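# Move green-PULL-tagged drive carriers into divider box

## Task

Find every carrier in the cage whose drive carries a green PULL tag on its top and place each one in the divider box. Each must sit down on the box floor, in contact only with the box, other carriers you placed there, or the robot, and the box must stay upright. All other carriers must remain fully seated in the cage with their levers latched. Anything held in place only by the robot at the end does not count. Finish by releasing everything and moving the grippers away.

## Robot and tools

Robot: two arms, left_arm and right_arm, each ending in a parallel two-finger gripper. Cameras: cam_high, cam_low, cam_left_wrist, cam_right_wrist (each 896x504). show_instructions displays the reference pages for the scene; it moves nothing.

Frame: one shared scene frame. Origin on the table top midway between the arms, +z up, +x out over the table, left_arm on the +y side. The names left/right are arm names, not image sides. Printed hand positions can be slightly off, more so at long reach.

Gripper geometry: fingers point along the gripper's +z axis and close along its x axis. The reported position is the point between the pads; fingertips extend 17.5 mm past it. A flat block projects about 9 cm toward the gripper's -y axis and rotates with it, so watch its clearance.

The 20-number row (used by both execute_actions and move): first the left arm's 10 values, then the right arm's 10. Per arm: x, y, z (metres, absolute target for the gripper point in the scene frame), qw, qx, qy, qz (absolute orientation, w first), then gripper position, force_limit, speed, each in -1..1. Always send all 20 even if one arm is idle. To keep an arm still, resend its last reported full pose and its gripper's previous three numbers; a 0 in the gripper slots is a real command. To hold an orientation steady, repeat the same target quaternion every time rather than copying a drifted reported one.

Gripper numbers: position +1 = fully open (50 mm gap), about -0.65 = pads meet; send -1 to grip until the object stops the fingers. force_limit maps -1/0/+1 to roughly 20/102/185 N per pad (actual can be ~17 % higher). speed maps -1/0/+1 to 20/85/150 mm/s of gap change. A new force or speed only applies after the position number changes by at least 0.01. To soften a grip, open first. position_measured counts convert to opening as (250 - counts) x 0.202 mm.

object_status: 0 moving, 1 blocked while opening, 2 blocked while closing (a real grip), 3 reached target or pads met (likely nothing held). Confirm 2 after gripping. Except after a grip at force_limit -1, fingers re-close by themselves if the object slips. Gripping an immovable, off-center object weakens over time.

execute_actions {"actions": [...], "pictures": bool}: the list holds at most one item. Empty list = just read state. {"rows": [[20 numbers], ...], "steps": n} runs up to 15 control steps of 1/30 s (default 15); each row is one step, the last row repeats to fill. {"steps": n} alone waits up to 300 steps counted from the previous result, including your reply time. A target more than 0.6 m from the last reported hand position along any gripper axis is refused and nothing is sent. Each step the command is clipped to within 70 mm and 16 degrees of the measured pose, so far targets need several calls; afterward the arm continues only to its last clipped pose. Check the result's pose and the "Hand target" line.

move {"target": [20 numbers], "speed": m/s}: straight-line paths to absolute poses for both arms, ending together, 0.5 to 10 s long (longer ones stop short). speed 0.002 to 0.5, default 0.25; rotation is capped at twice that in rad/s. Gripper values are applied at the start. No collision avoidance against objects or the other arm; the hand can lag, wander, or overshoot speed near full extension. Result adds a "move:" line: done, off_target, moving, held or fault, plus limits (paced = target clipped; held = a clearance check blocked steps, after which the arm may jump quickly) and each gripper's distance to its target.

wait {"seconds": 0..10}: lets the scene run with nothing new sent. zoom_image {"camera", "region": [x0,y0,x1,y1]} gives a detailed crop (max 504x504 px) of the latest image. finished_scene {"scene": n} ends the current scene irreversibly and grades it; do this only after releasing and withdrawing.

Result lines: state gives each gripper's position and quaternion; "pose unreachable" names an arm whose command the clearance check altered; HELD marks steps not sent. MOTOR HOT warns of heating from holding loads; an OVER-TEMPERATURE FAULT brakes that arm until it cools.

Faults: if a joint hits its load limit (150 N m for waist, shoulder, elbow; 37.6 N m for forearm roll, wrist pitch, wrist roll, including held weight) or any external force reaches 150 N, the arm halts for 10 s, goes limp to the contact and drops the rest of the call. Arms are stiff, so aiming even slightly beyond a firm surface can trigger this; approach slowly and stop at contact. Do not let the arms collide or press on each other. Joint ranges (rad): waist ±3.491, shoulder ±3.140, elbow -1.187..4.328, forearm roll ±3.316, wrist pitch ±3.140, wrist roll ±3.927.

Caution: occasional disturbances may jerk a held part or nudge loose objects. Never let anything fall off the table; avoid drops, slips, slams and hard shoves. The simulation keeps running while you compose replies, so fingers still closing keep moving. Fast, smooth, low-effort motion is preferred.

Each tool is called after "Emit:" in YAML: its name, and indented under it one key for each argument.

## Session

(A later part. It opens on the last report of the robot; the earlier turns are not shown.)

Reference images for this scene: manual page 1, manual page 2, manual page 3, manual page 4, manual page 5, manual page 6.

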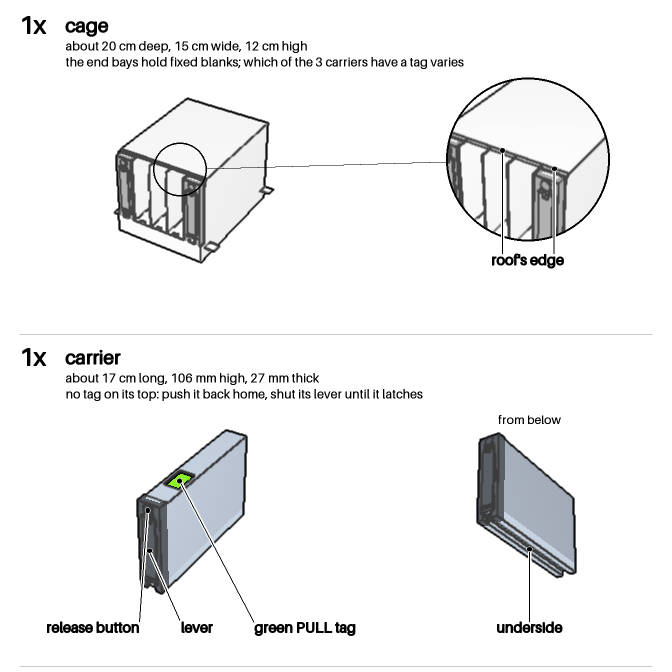

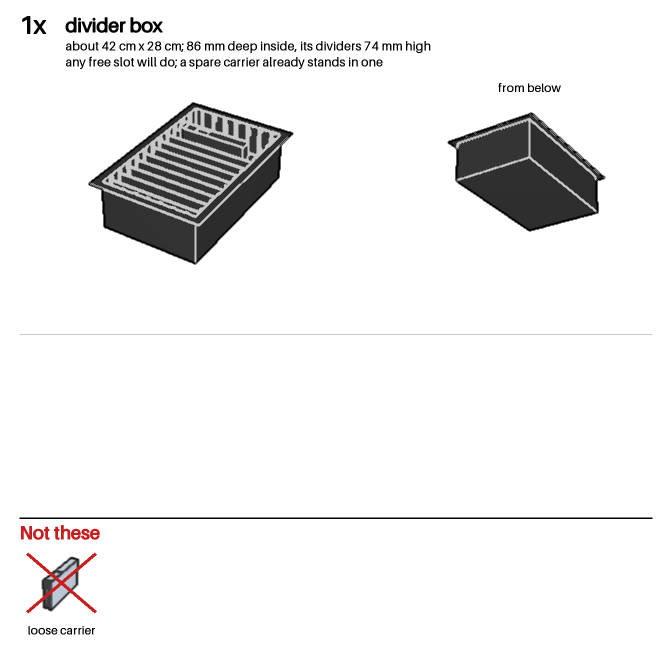

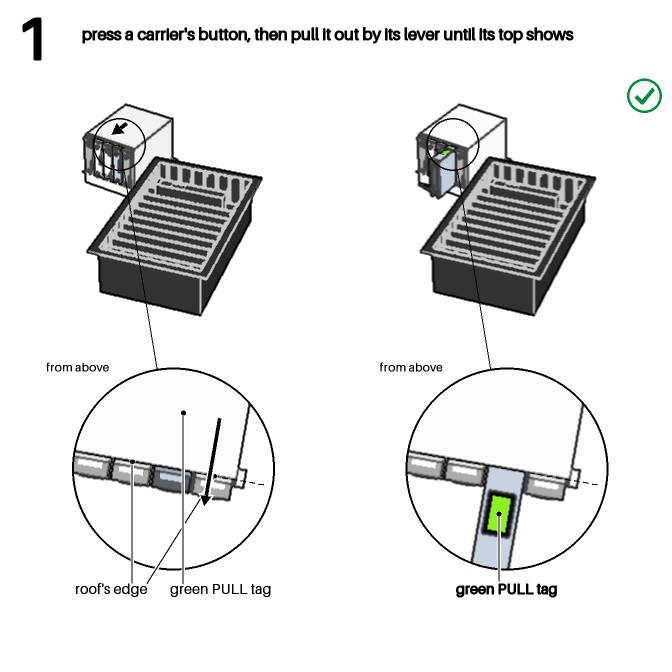

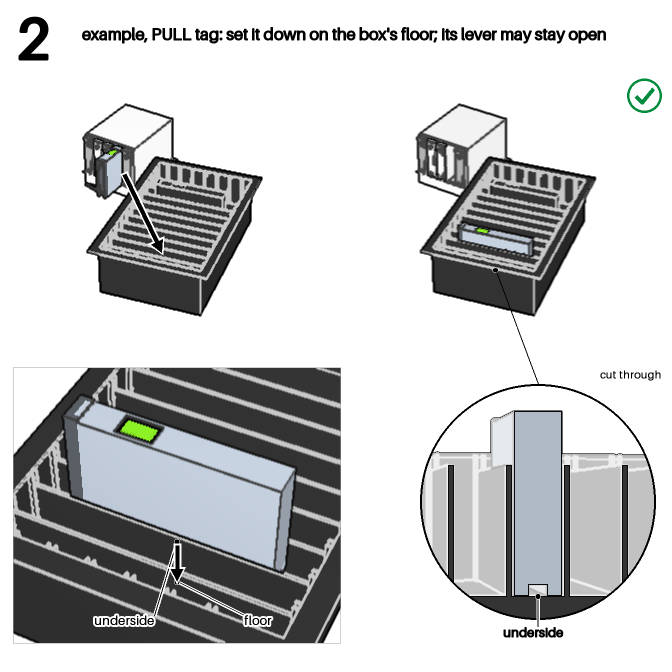

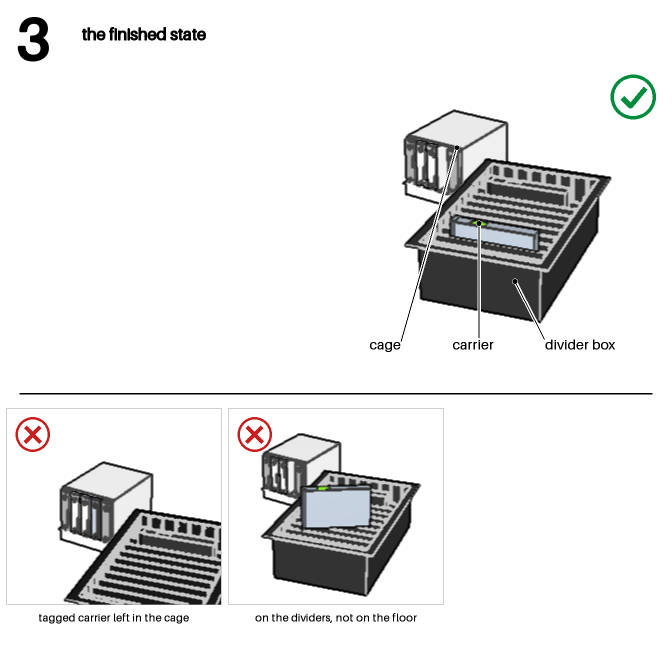

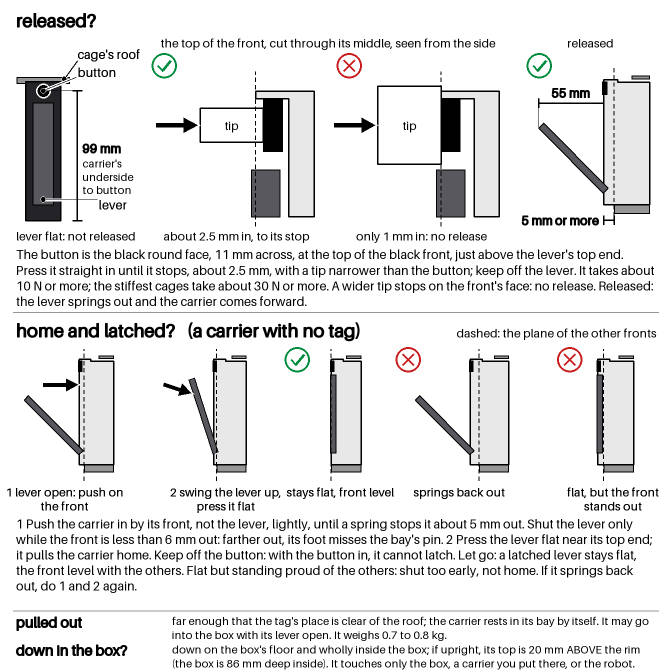

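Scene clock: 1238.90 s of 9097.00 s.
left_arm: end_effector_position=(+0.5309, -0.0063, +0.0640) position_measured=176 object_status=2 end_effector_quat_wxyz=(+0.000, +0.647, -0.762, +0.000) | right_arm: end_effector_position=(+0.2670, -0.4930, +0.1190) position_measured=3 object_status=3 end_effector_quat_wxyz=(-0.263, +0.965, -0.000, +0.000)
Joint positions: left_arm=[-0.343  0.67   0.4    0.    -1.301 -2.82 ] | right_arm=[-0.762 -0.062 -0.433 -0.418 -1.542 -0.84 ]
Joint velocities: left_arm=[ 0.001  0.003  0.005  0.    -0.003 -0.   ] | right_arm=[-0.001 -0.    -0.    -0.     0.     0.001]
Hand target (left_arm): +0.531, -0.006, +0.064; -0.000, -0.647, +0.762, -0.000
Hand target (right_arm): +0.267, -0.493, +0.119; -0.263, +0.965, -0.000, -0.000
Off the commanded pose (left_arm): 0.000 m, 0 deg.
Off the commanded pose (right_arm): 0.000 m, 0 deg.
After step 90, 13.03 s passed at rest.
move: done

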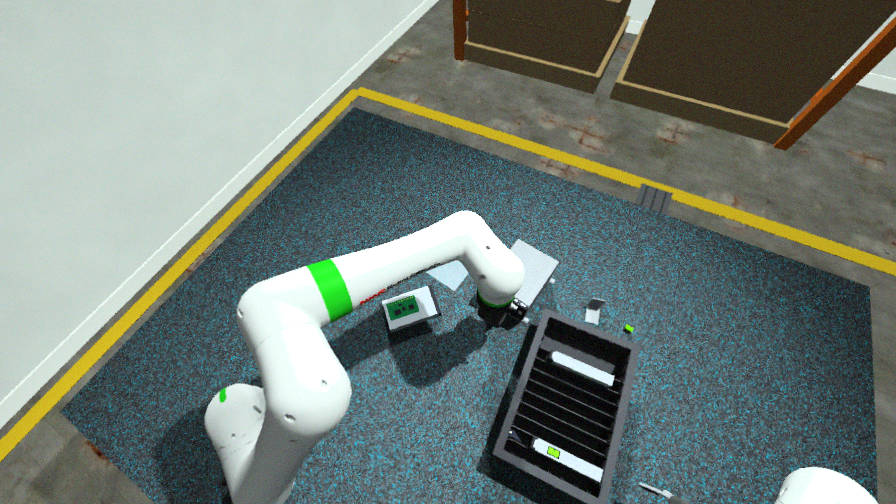

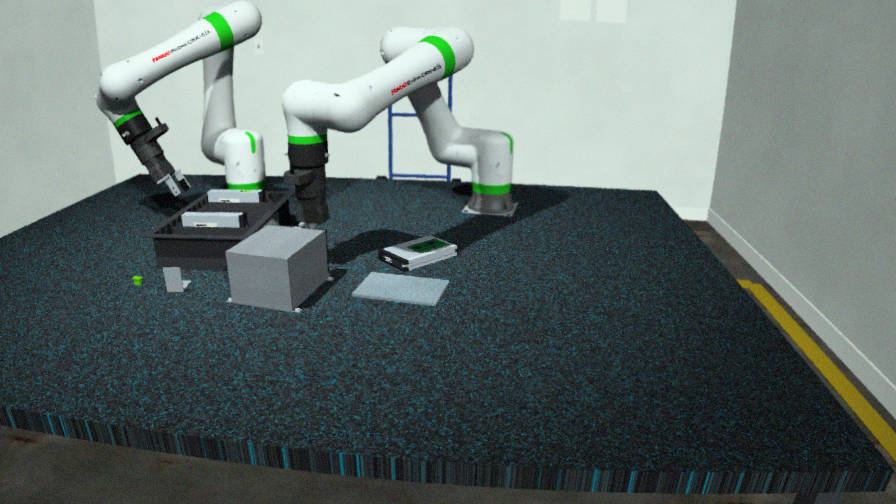

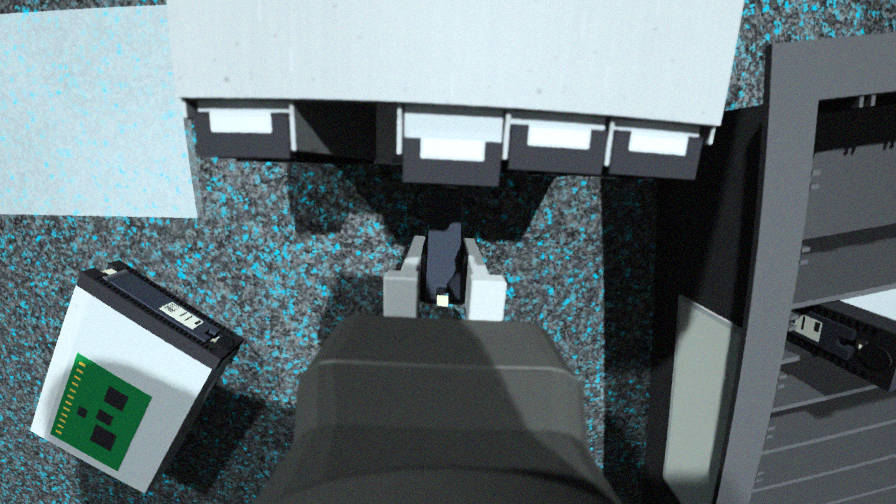

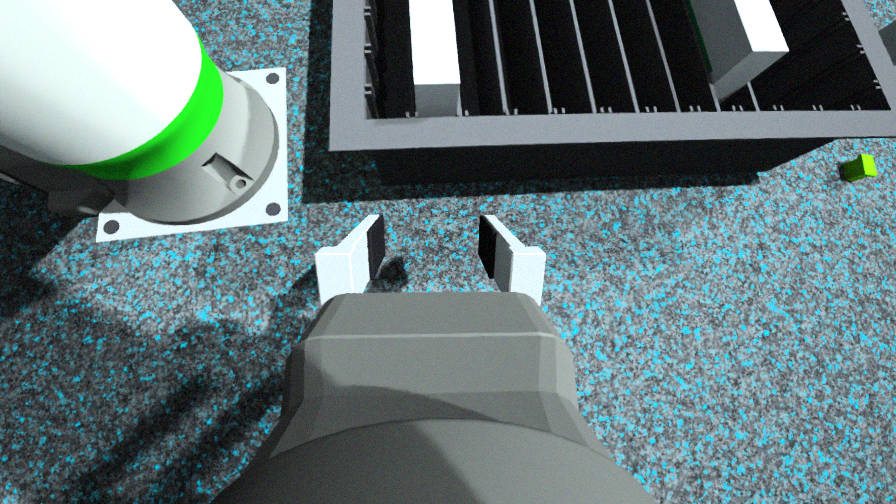

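Emit:
move:
  target: [0.5303,-0.0061,0.0640,0,0.6474,-0.7621,0,0.076,0,1.0,0.267,-0.493,0.119,0.263,-0.9648,0,0,1.0,0,0.5]
  speed: 0.01

Emit:
move:
  target: [0.4890,0.0006,0.0700,0,0.6474,-0.7621,0,0.076,0,1.0,0.267,-0.493,0.119,0.263,-0.9648,0,0,1.0,0,0.5]
  speed: 0.08

Emit:
move:
  target: [0.4947,-0.0003,0.0770,-0.06767,0.64385,-0.75792,0.07966,-0.66,0,1.0,0.267,-0.493,0.119,0.263,-0.9648,0,0,1.0,0,0.5]
  speed: 0.05

Scene clock: 1259.50 s of 9097.00 s.
left_arm: end_effector_position=(+0.5303, -0.0061, +0.0640) position_measured=141 object_status=3 end_effector_quat_wxyz=(-0.000, +0.647, -0.762, -0.000) | right_arm: end_effector_position=(+0.2670, -0.4930, +0.1190) position_measured=3 object_status=3 end_effector_quat_wxyz=(-0.263, +0.965, -0.000, +0.000)
Joint positions: left_arm=[-0.343  0.668  0.398 -0.    -1.301 -2.82 ] | right_arm=[-0.762 -0.062 -0.433 -0.418 -1.542 -0.84 ]
Joint velocities: left_arm=[-0.001 -0.    -0.001 -0.     0.002  0.002] | right_arm=[ 0.001 -0.    -0.     0.    -0.001 -0.   ]
Hand target (left_arm): +0.530, -0.006, +0.064; -0.000, -0.647, +0.762, +0.000
Hand target (right_arm): +0.267, -0.493, +0.119; -0.263, +0.965, -0.000, -0.000
Off the commanded pose (left_arm): 0.000 m, 0 deg.
Off the commanded pose (right_arm): 0.000 m, 0 deg.
After step 90, 16.90 s passed at rest.
move: done

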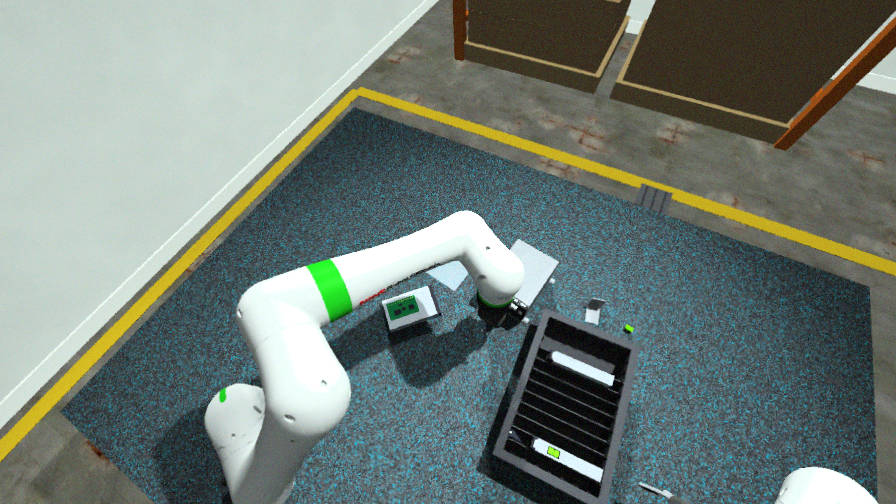

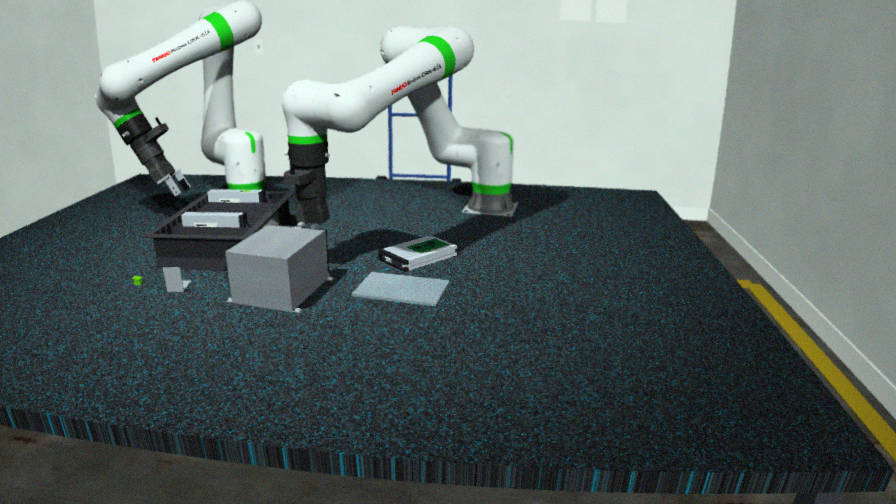

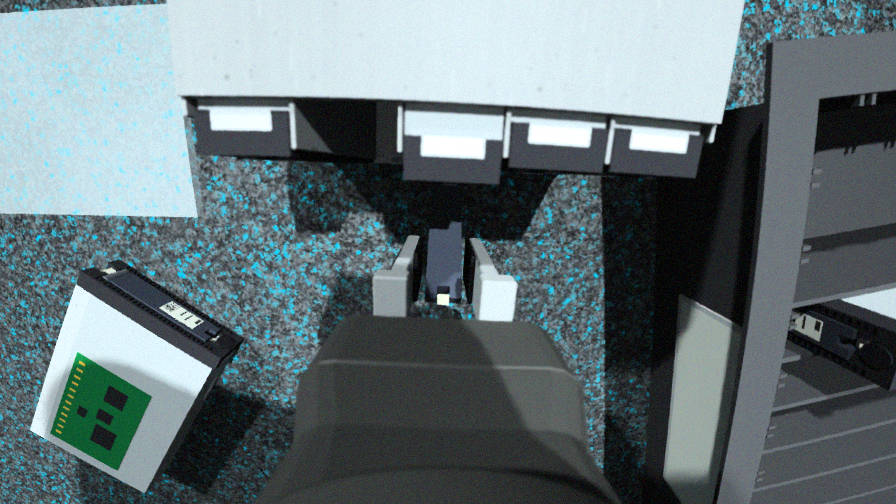

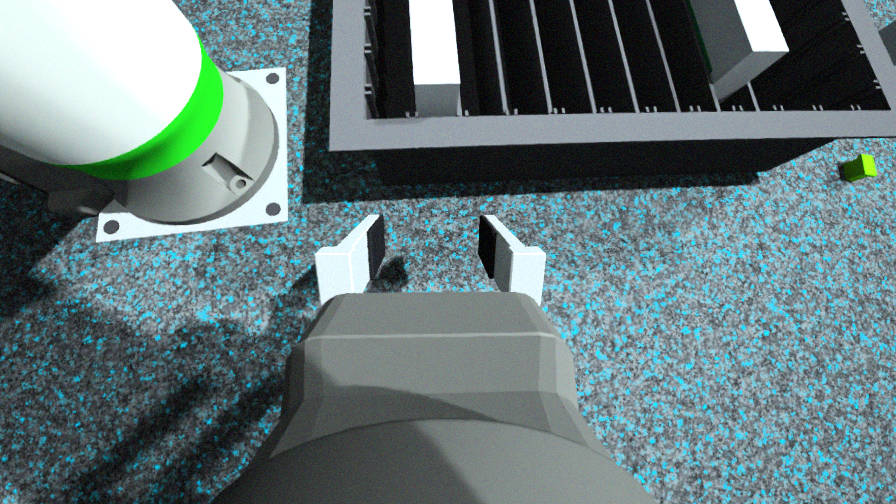

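Scene clock: 1260.40 s of 9097.00 s.
left_arm: end_effector_position=(+0.4891, +0.0007, +0.0699) position_measured=141 object_status=3 end_effector_quat_wxyz=(-0.000, +0.647, -0.762, -0.000) | right_arm: end_effector_position=(+0.2670, -0.4930, +0.1190) position_measured=3 object_status=3 end_effector_quat_wxyz=(-0.263, +0.965, -0.000, +0.000)
Joint positions: left_arm=[-0.365  0.573  0.262 -0.    -1.26  -2.799] | right_arm=[-0.762 -0.062 -0.433 -0.418 -1.542 -0.84 ]
Joint velocities: left_arm=[-0.001 -0.002 -0.003  0.001  0.001  0.   ] | right_arm=[ 0.     0.    -0.     0.001 -0.    -0.001]
Hand target (left_arm): +0.489, +0.001, +0.070; +0.000, -0.647, +0.762, +0.000
Hand target (right_arm): +0.267, -0.493, +0.119; -0.263, +0.965, -0.000, -0.000
Off the commanded pose (left_arm): 0.000 m, 0 deg.
Off the commanded pose (right_arm): 0.000 m, 0 deg.
move: done

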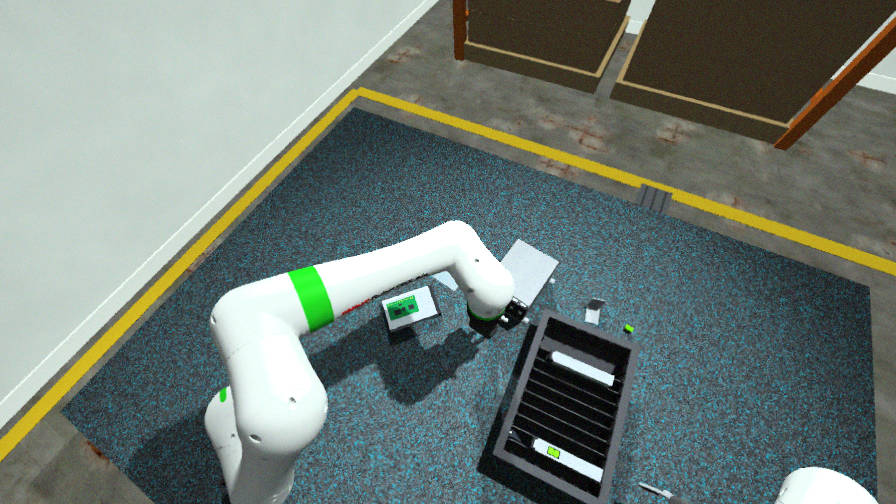

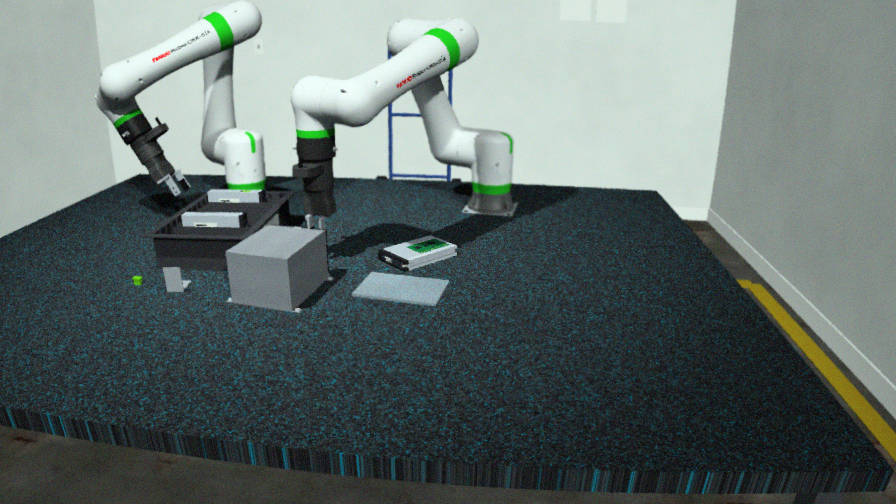

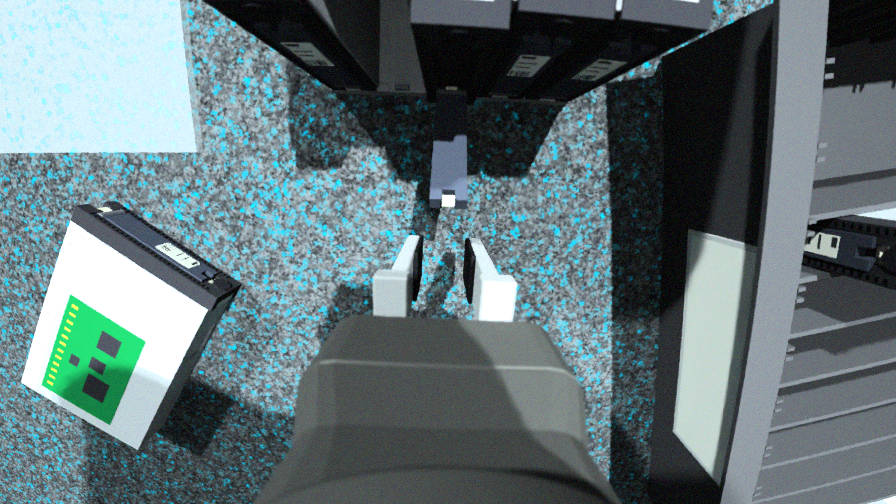

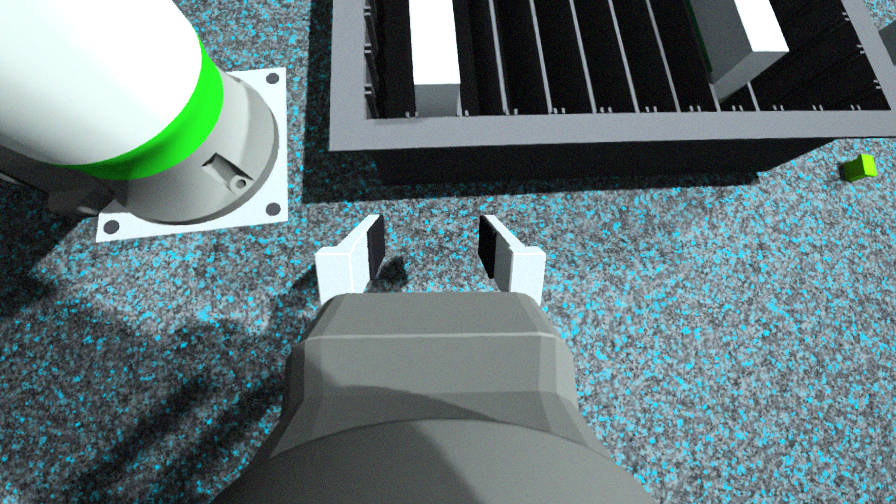

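Scene clock: 1262.73 s of 9097.00 s.
left_arm: end_effector_position=(+0.4947, -0.0003, +0.0769) position_measured=251 object_status=3 end_effector_quat_wxyz=(-0.068, +0.644, -0.758, +0.079) | right_arm: end_effector_position=(+0.2670, -0.4930, +0.1190) position_measured=3 object_status=3 end_effector_quat_wxyz=(-0.263, +0.965, -0.000, +0.000)
Joint positions: left_arm=[-0.402  0.454  0.098 -0.091 -1.023 -2.721] | right_arm=[-0.762 -0.062 -0.433 -0.418 -1.542 -0.84 ]
Joint velocities: left_arm=[-0.002 -0.004 -0.005 -0.002  0.01   0.003] | right_arm=[-0.001 -0.    -0.    -0.     0.    -0.   ]
Hand target (left_arm): +0.495, -0.000, +0.077; +0.068, -0.644, +0.758, -0.079
Hand target (right_arm): +0.267, -0.493, +0.119; -0.263, +0.965, -0.000, -0.000
Off the commanded pose (left_arm): 0.000 m, 0 deg.
Off the commanded pose (right_arm): 0.000 m, 0 deg.
move: done

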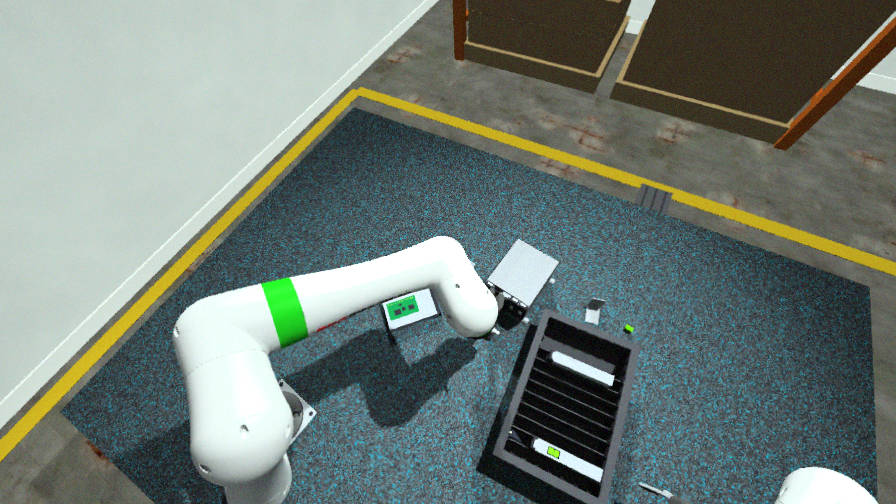

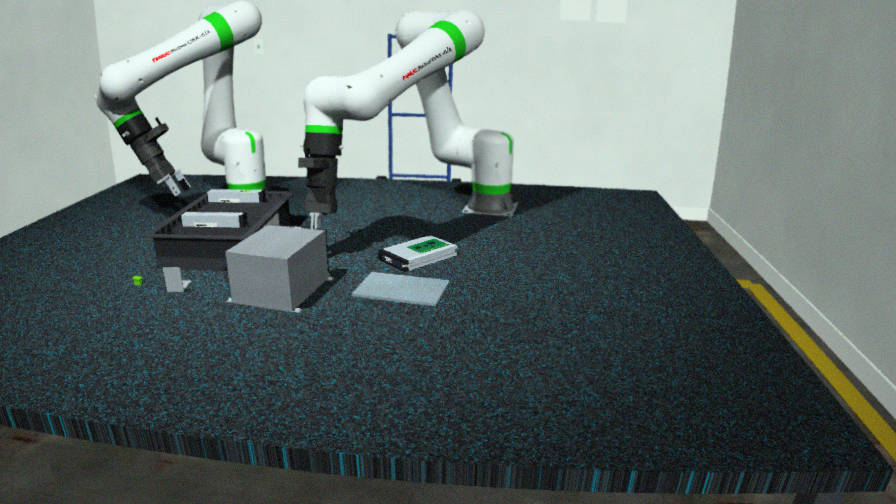

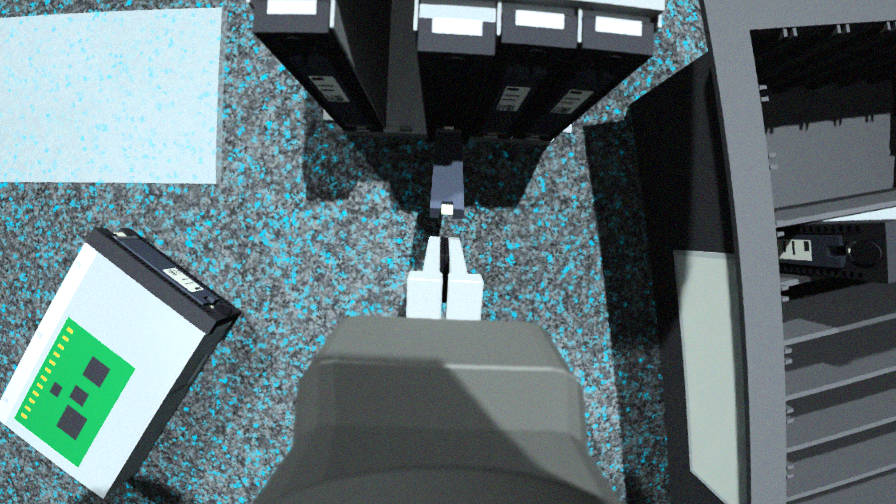

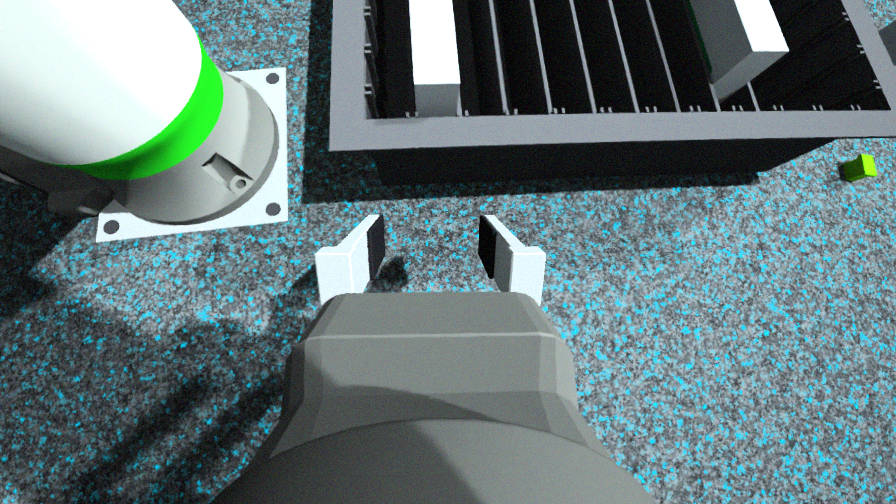

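Emit:
move:
  target: [0.5539,-0.0100,0.1000,-0.06767,0.64385,-0.75792,0.07966,-0.66,0,1.0,0.267,-0.493,0.119,0.263,-0.9648,0,0,1.0,0,0.5]
  speed: 0.035

Emit:
zoom_image:
  camera: "cam_left_wrist"
  region: [300,100,620,320]

Scene clock: 1268.17 s of 9097.00 s.
left_arm: end_effector_position=(+0.5538, -0.0101, +0.1000) position_measured=251 object_status=3 end_effector_quat_wxyz=(-0.068, +0.644, -0.758, +0.080) | right_arm: end_effector_position=(+0.2670, -0.4930, +0.1190) position_measured=3 object_status=3 end_effector_quat_wxyz=(-0.263, +0.965, +0.000, +0.000)
Joint positions: left_arm=[-0.366  0.556  0.302 -0.078 -1.121 -2.77 ] | right_arm=[-0.762 -0.062 -0.433 -0.418 -1.542 -0.84 ]
Joint velocities: left_arm=[-0.     0.002  0.004 -0.     0.    -0.   ] | right_arm=[-0.001 -0.    -0.    -0.    -0.     0.001]
Hand target (left_arm): +0.554, -0.010, +0.100; +0.068, -0.644, +0.758, -0.080
Hand target (right_arm): +0.267, -0.493, +0.119; -0.263, +0.965, +0.000, +0.000
Off the commanded pose (left_arm): 0.000 m, 0 deg.
Off the commanded pose (right_arm): 0.000 m, 0 deg.
After step 90, 0.30 s passed at rest.
move: done

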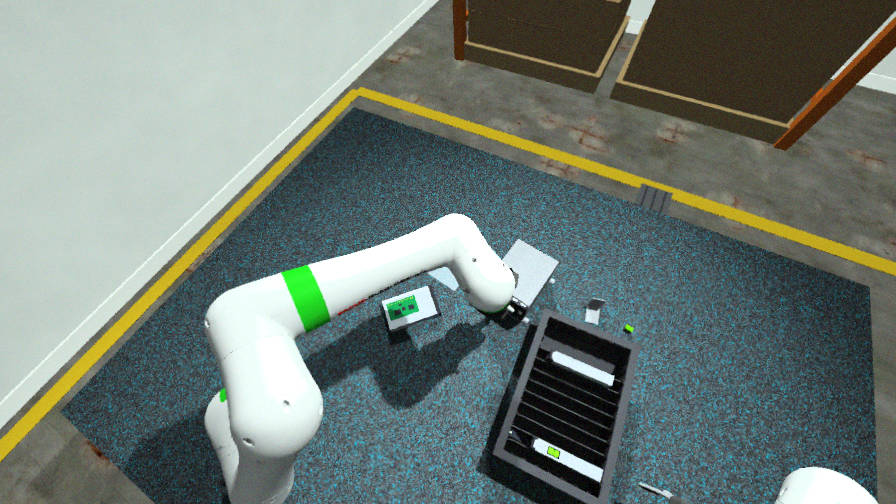

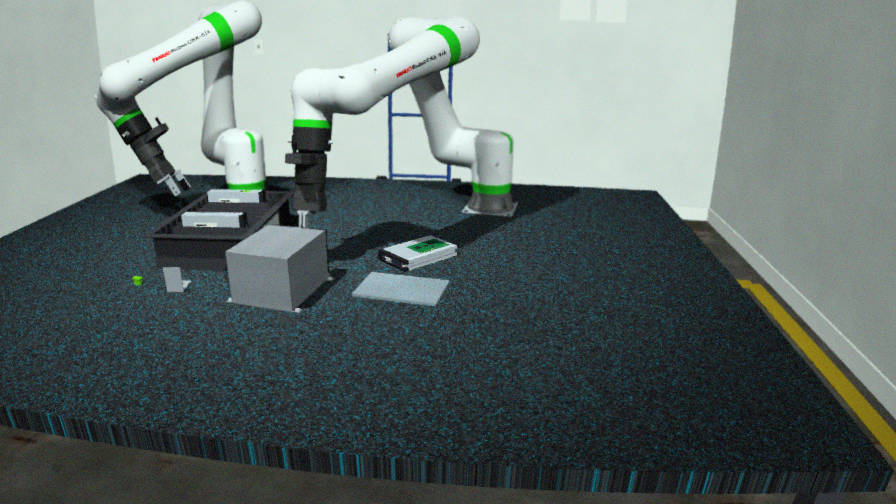

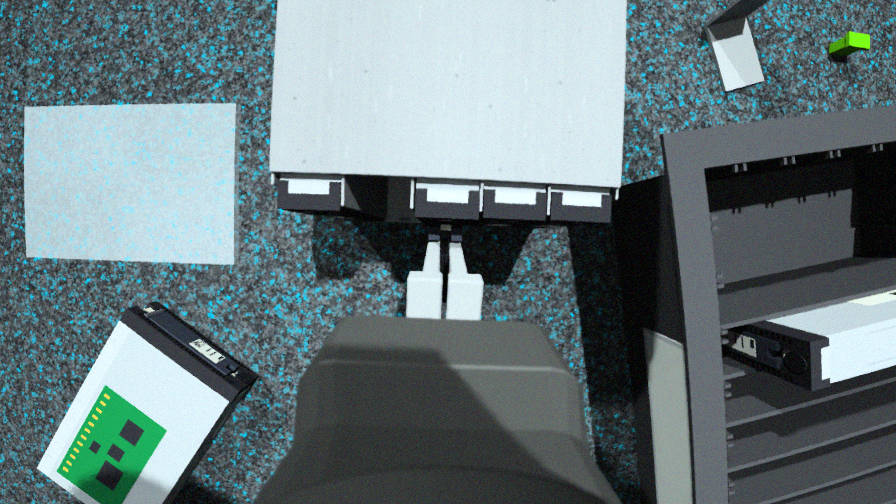

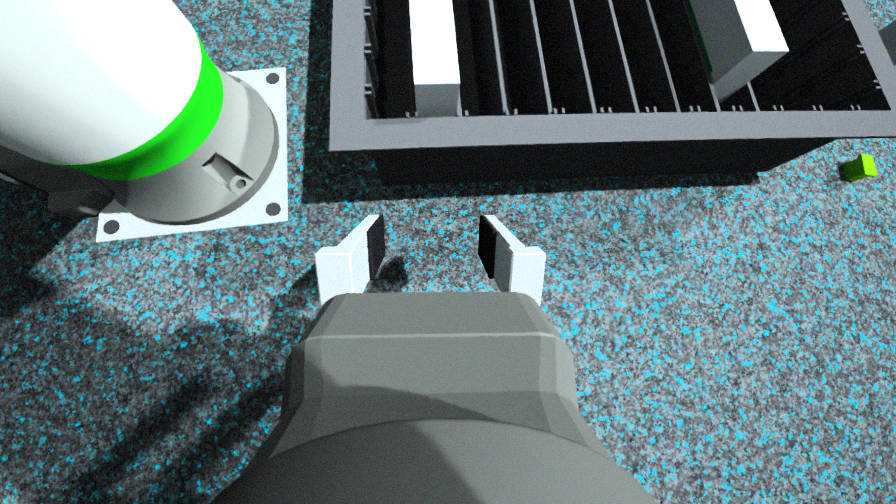

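Region (300, 100, 620, 320) of cam_left_wrist's 896x504 image, scaled by 1.575, with more detail than that image has; it fills the top 346 rows of this view, and the rest is white.

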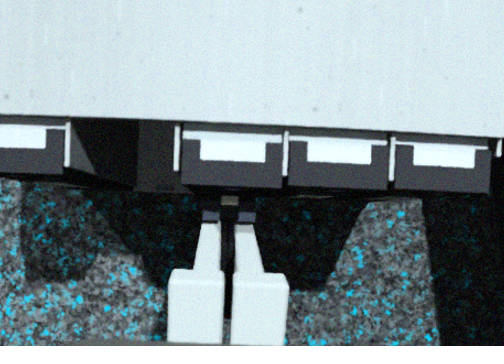

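Emit:
move:
  target: [0.5610,-0.0112,0.1030,-0.06767,0.64385,-0.75792,0.07966,-0.66,0,1.0,0.267,-0.493,0.119,0.263,-0.9648,0,0,1.0,0,0.5]
  speed: 0.012

Emit:
zoom_image:
  camera: "cam_left_wrist"
  region: [380,150,540,270]

Scene clock: 1273.23 s of 9097.00 s.
left_arm: end_effector_position=(+0.5609, -0.0112, +0.1030) position_measured=251 object_status=3 end_effector_quat_wxyz=(-0.068, +0.644, -0.758, +0.080) | right_arm: end_effector_position=(+0.2670, -0.4930, +0.1190) position_measured=3 object_status=3 end_effector_quat_wxyz=(-0.263, +0.965, +0.000, +0.000)
Joint positions: left_arm=[-0.362  0.569  0.33  -0.077 -1.135 -2.775] | right_arm=[-0.762 -0.062 -0.433 -0.418 -1.542 -0.84 ]
Joint velocities: left_arm=[ 0.     0.002  0.003  0.001 -0.001 -0.002] | right_arm=[ 0.  0. -0. -0.  0.  0.]
Hand target (left_arm): +0.561, -0.011, +0.103; +0.068, -0.644, +0.758, -0.080
Hand target (right_arm): +0.267, -0.493, +0.119; -0.263, +0.965, +0.000, +0.000
Off the commanded pose (left_arm): 0.000 m, 0 deg.
Off the commanded pose (right_arm): 0.000 m, 0 deg.
After step 90, 1.20 s passed at rest.
move: done

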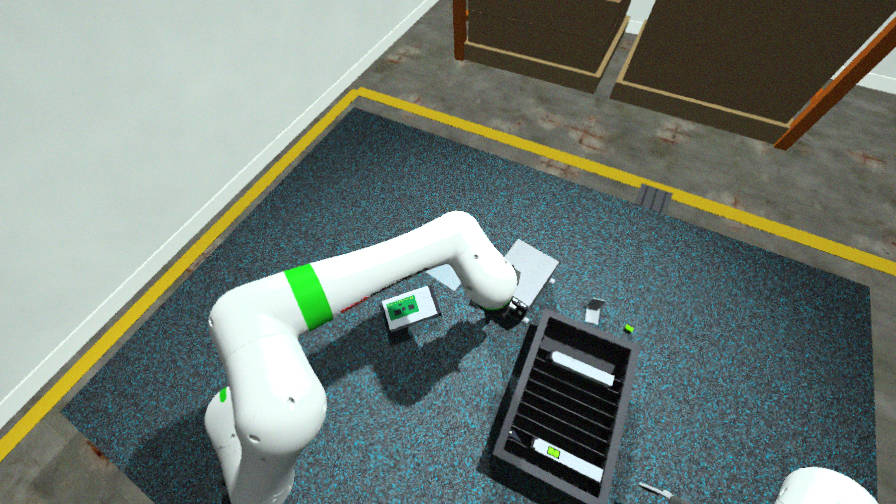

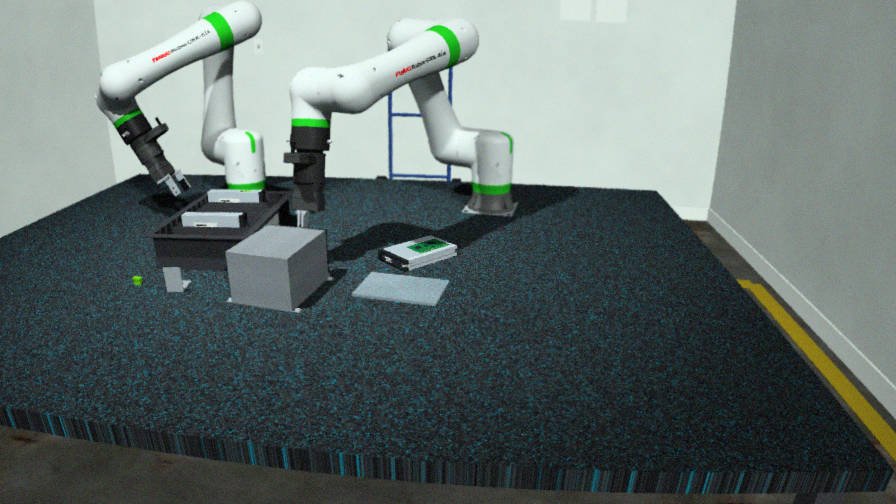

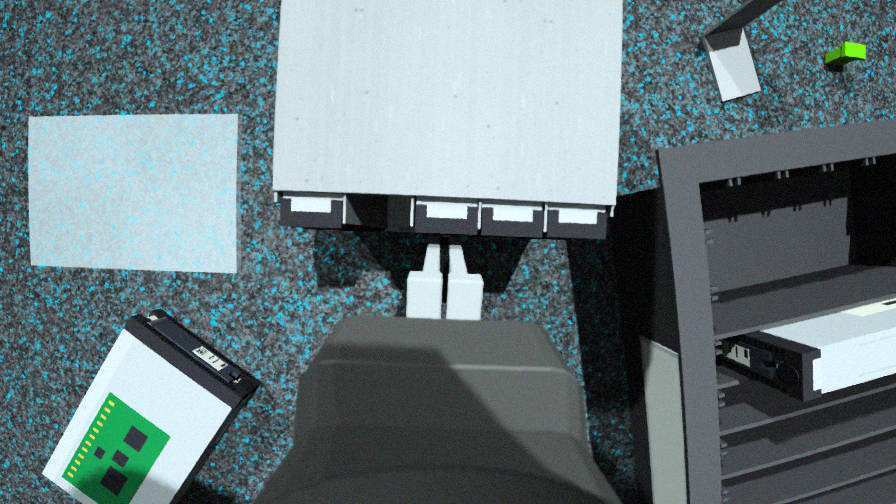

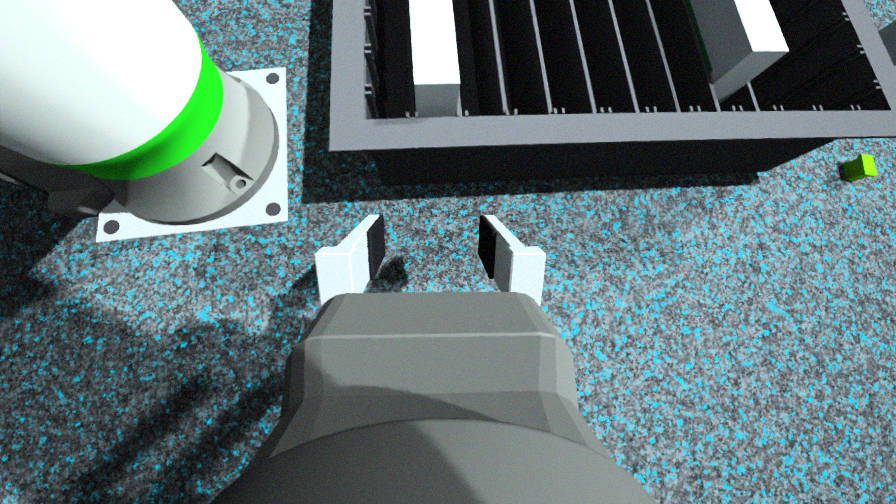

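Region (380, 150, 540, 270) of cam_left_wrist's 896x504 image, scaled by 3.150, with more detail than that image has; it fills the top 378 rows of this view, and the rest is white.

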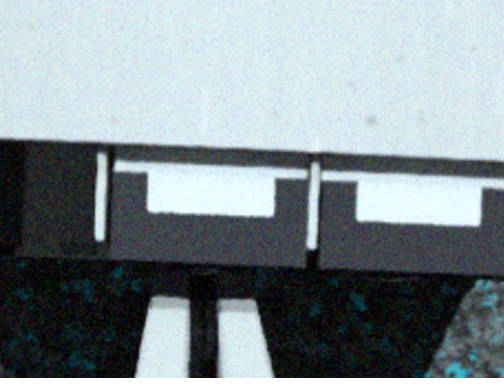

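Emit:
move:
  target: [0.5624,-0.0114,0.1030,-0.06767,0.64385,-0.75792,0.07966,-0.66,0,1.0,0.267,-0.493,0.119,0.263,-0.9648,0,0,1.0,0,0.5]
  speed: 0.003

Emit:
zoom_image:
  camera: "cam_left_wrist"
  region: [380,150,540,270]

Scene clock: 1277.90 s of 9097.00 s.
left_arm: end_effector_position=(+0.5624, -0.0114, +0.1030) position_measured=251 object_status=3 end_effector_quat_wxyz=(-0.068, +0.644, -0.758, +0.080) | right_arm: end_effector_position=(+0.2670, -0.4930, +0.1190) position_measured=3 object_status=3 end_effector_quat_wxyz=(-0.263, +0.965, +0.000, +0.000)
Joint positions: left_arm=[-0.362  0.572  0.334 -0.076 -1.136 -2.776] | right_arm=[-0.762 -0.062 -0.433 -0.418 -1.542 -0.84 ]
Joint velocities: left_arm=[-0.     0.     0.001 -0.001  0.     0.001] | right_arm=[-0.001  0.     0.     0.     0.    -0.   ]
Hand target (left_arm): +0.562, -0.011, +0.103; +0.068, -0.644, +0.758, -0.080
Hand target (right_arm): +0.267, -0.493, +0.119; -0.263, +0.965, +0.000, +0.000
Off the commanded pose (left_arm): 0.000 m, 0 deg.
Off the commanded pose (right_arm): 0.000 m, 0 deg.
After step 90, 0.97 s passed at rest.
move: done

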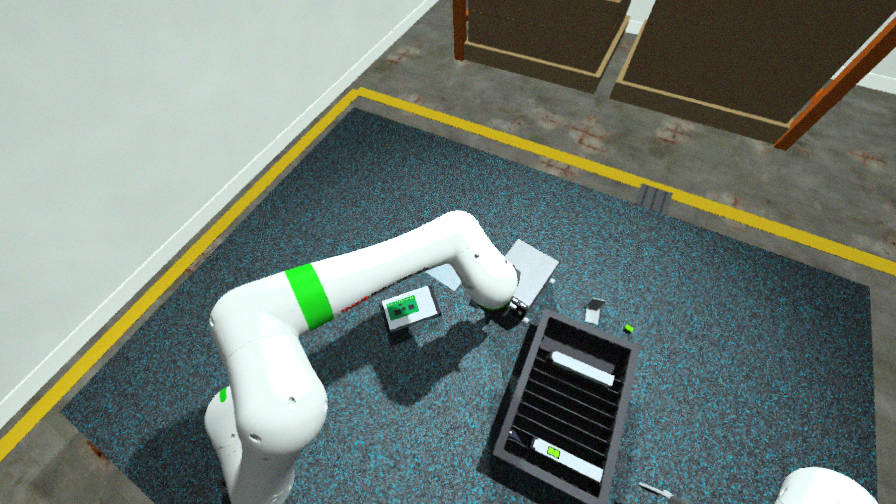

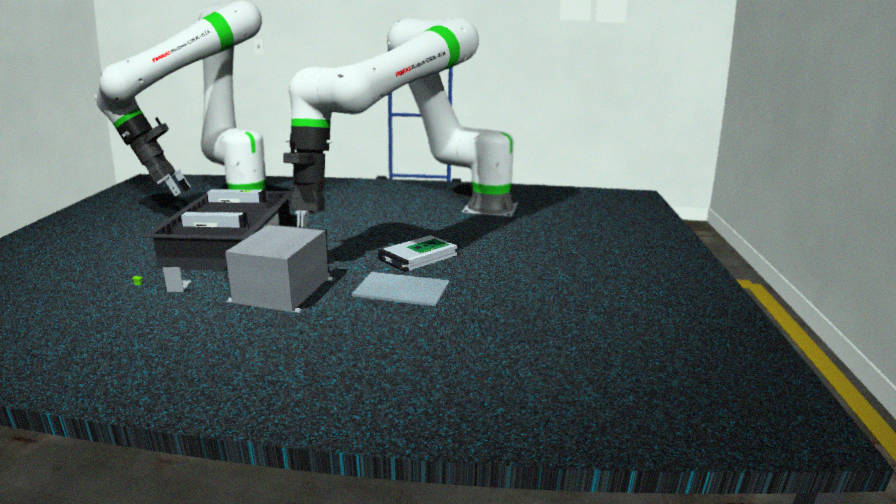

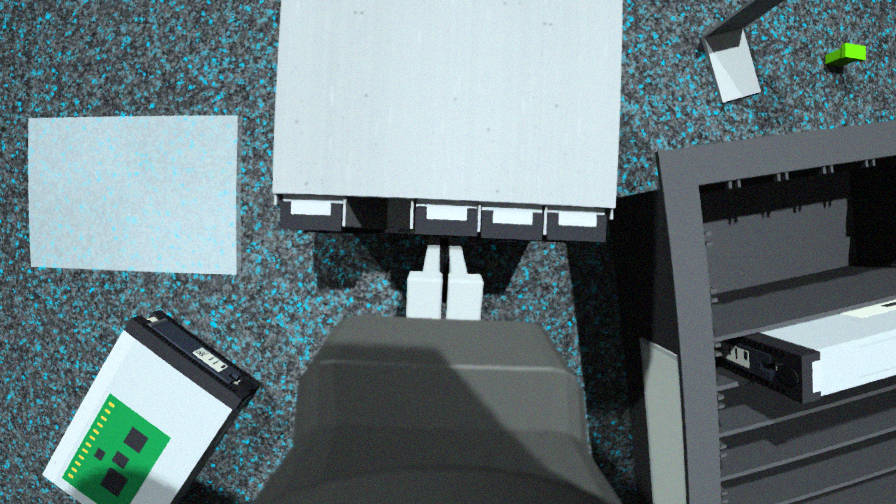

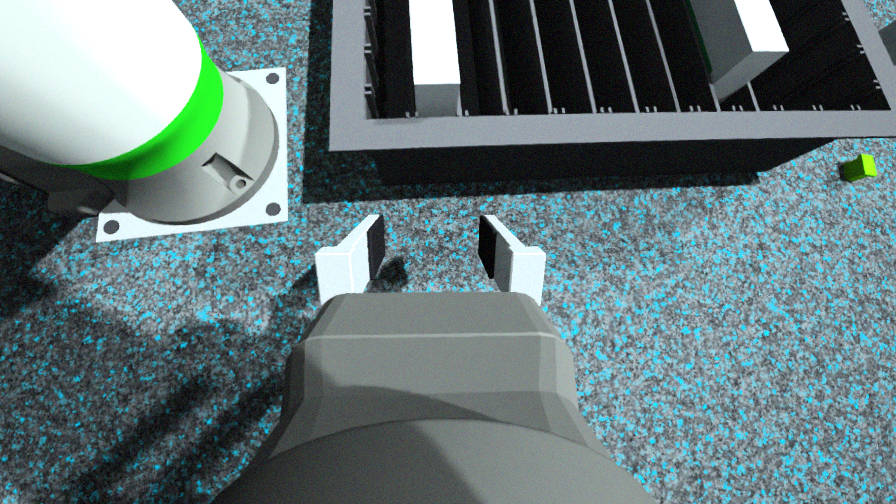

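Region (380, 150, 540, 270) of cam_left_wrist's 896x504 image, scaled by 3.150, with more detail than that image has; it fills the top 378 rows of this view, and the rest is white.

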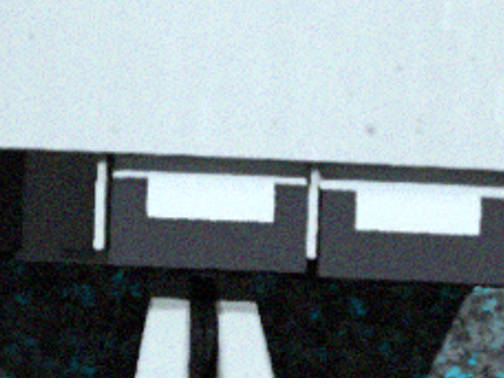

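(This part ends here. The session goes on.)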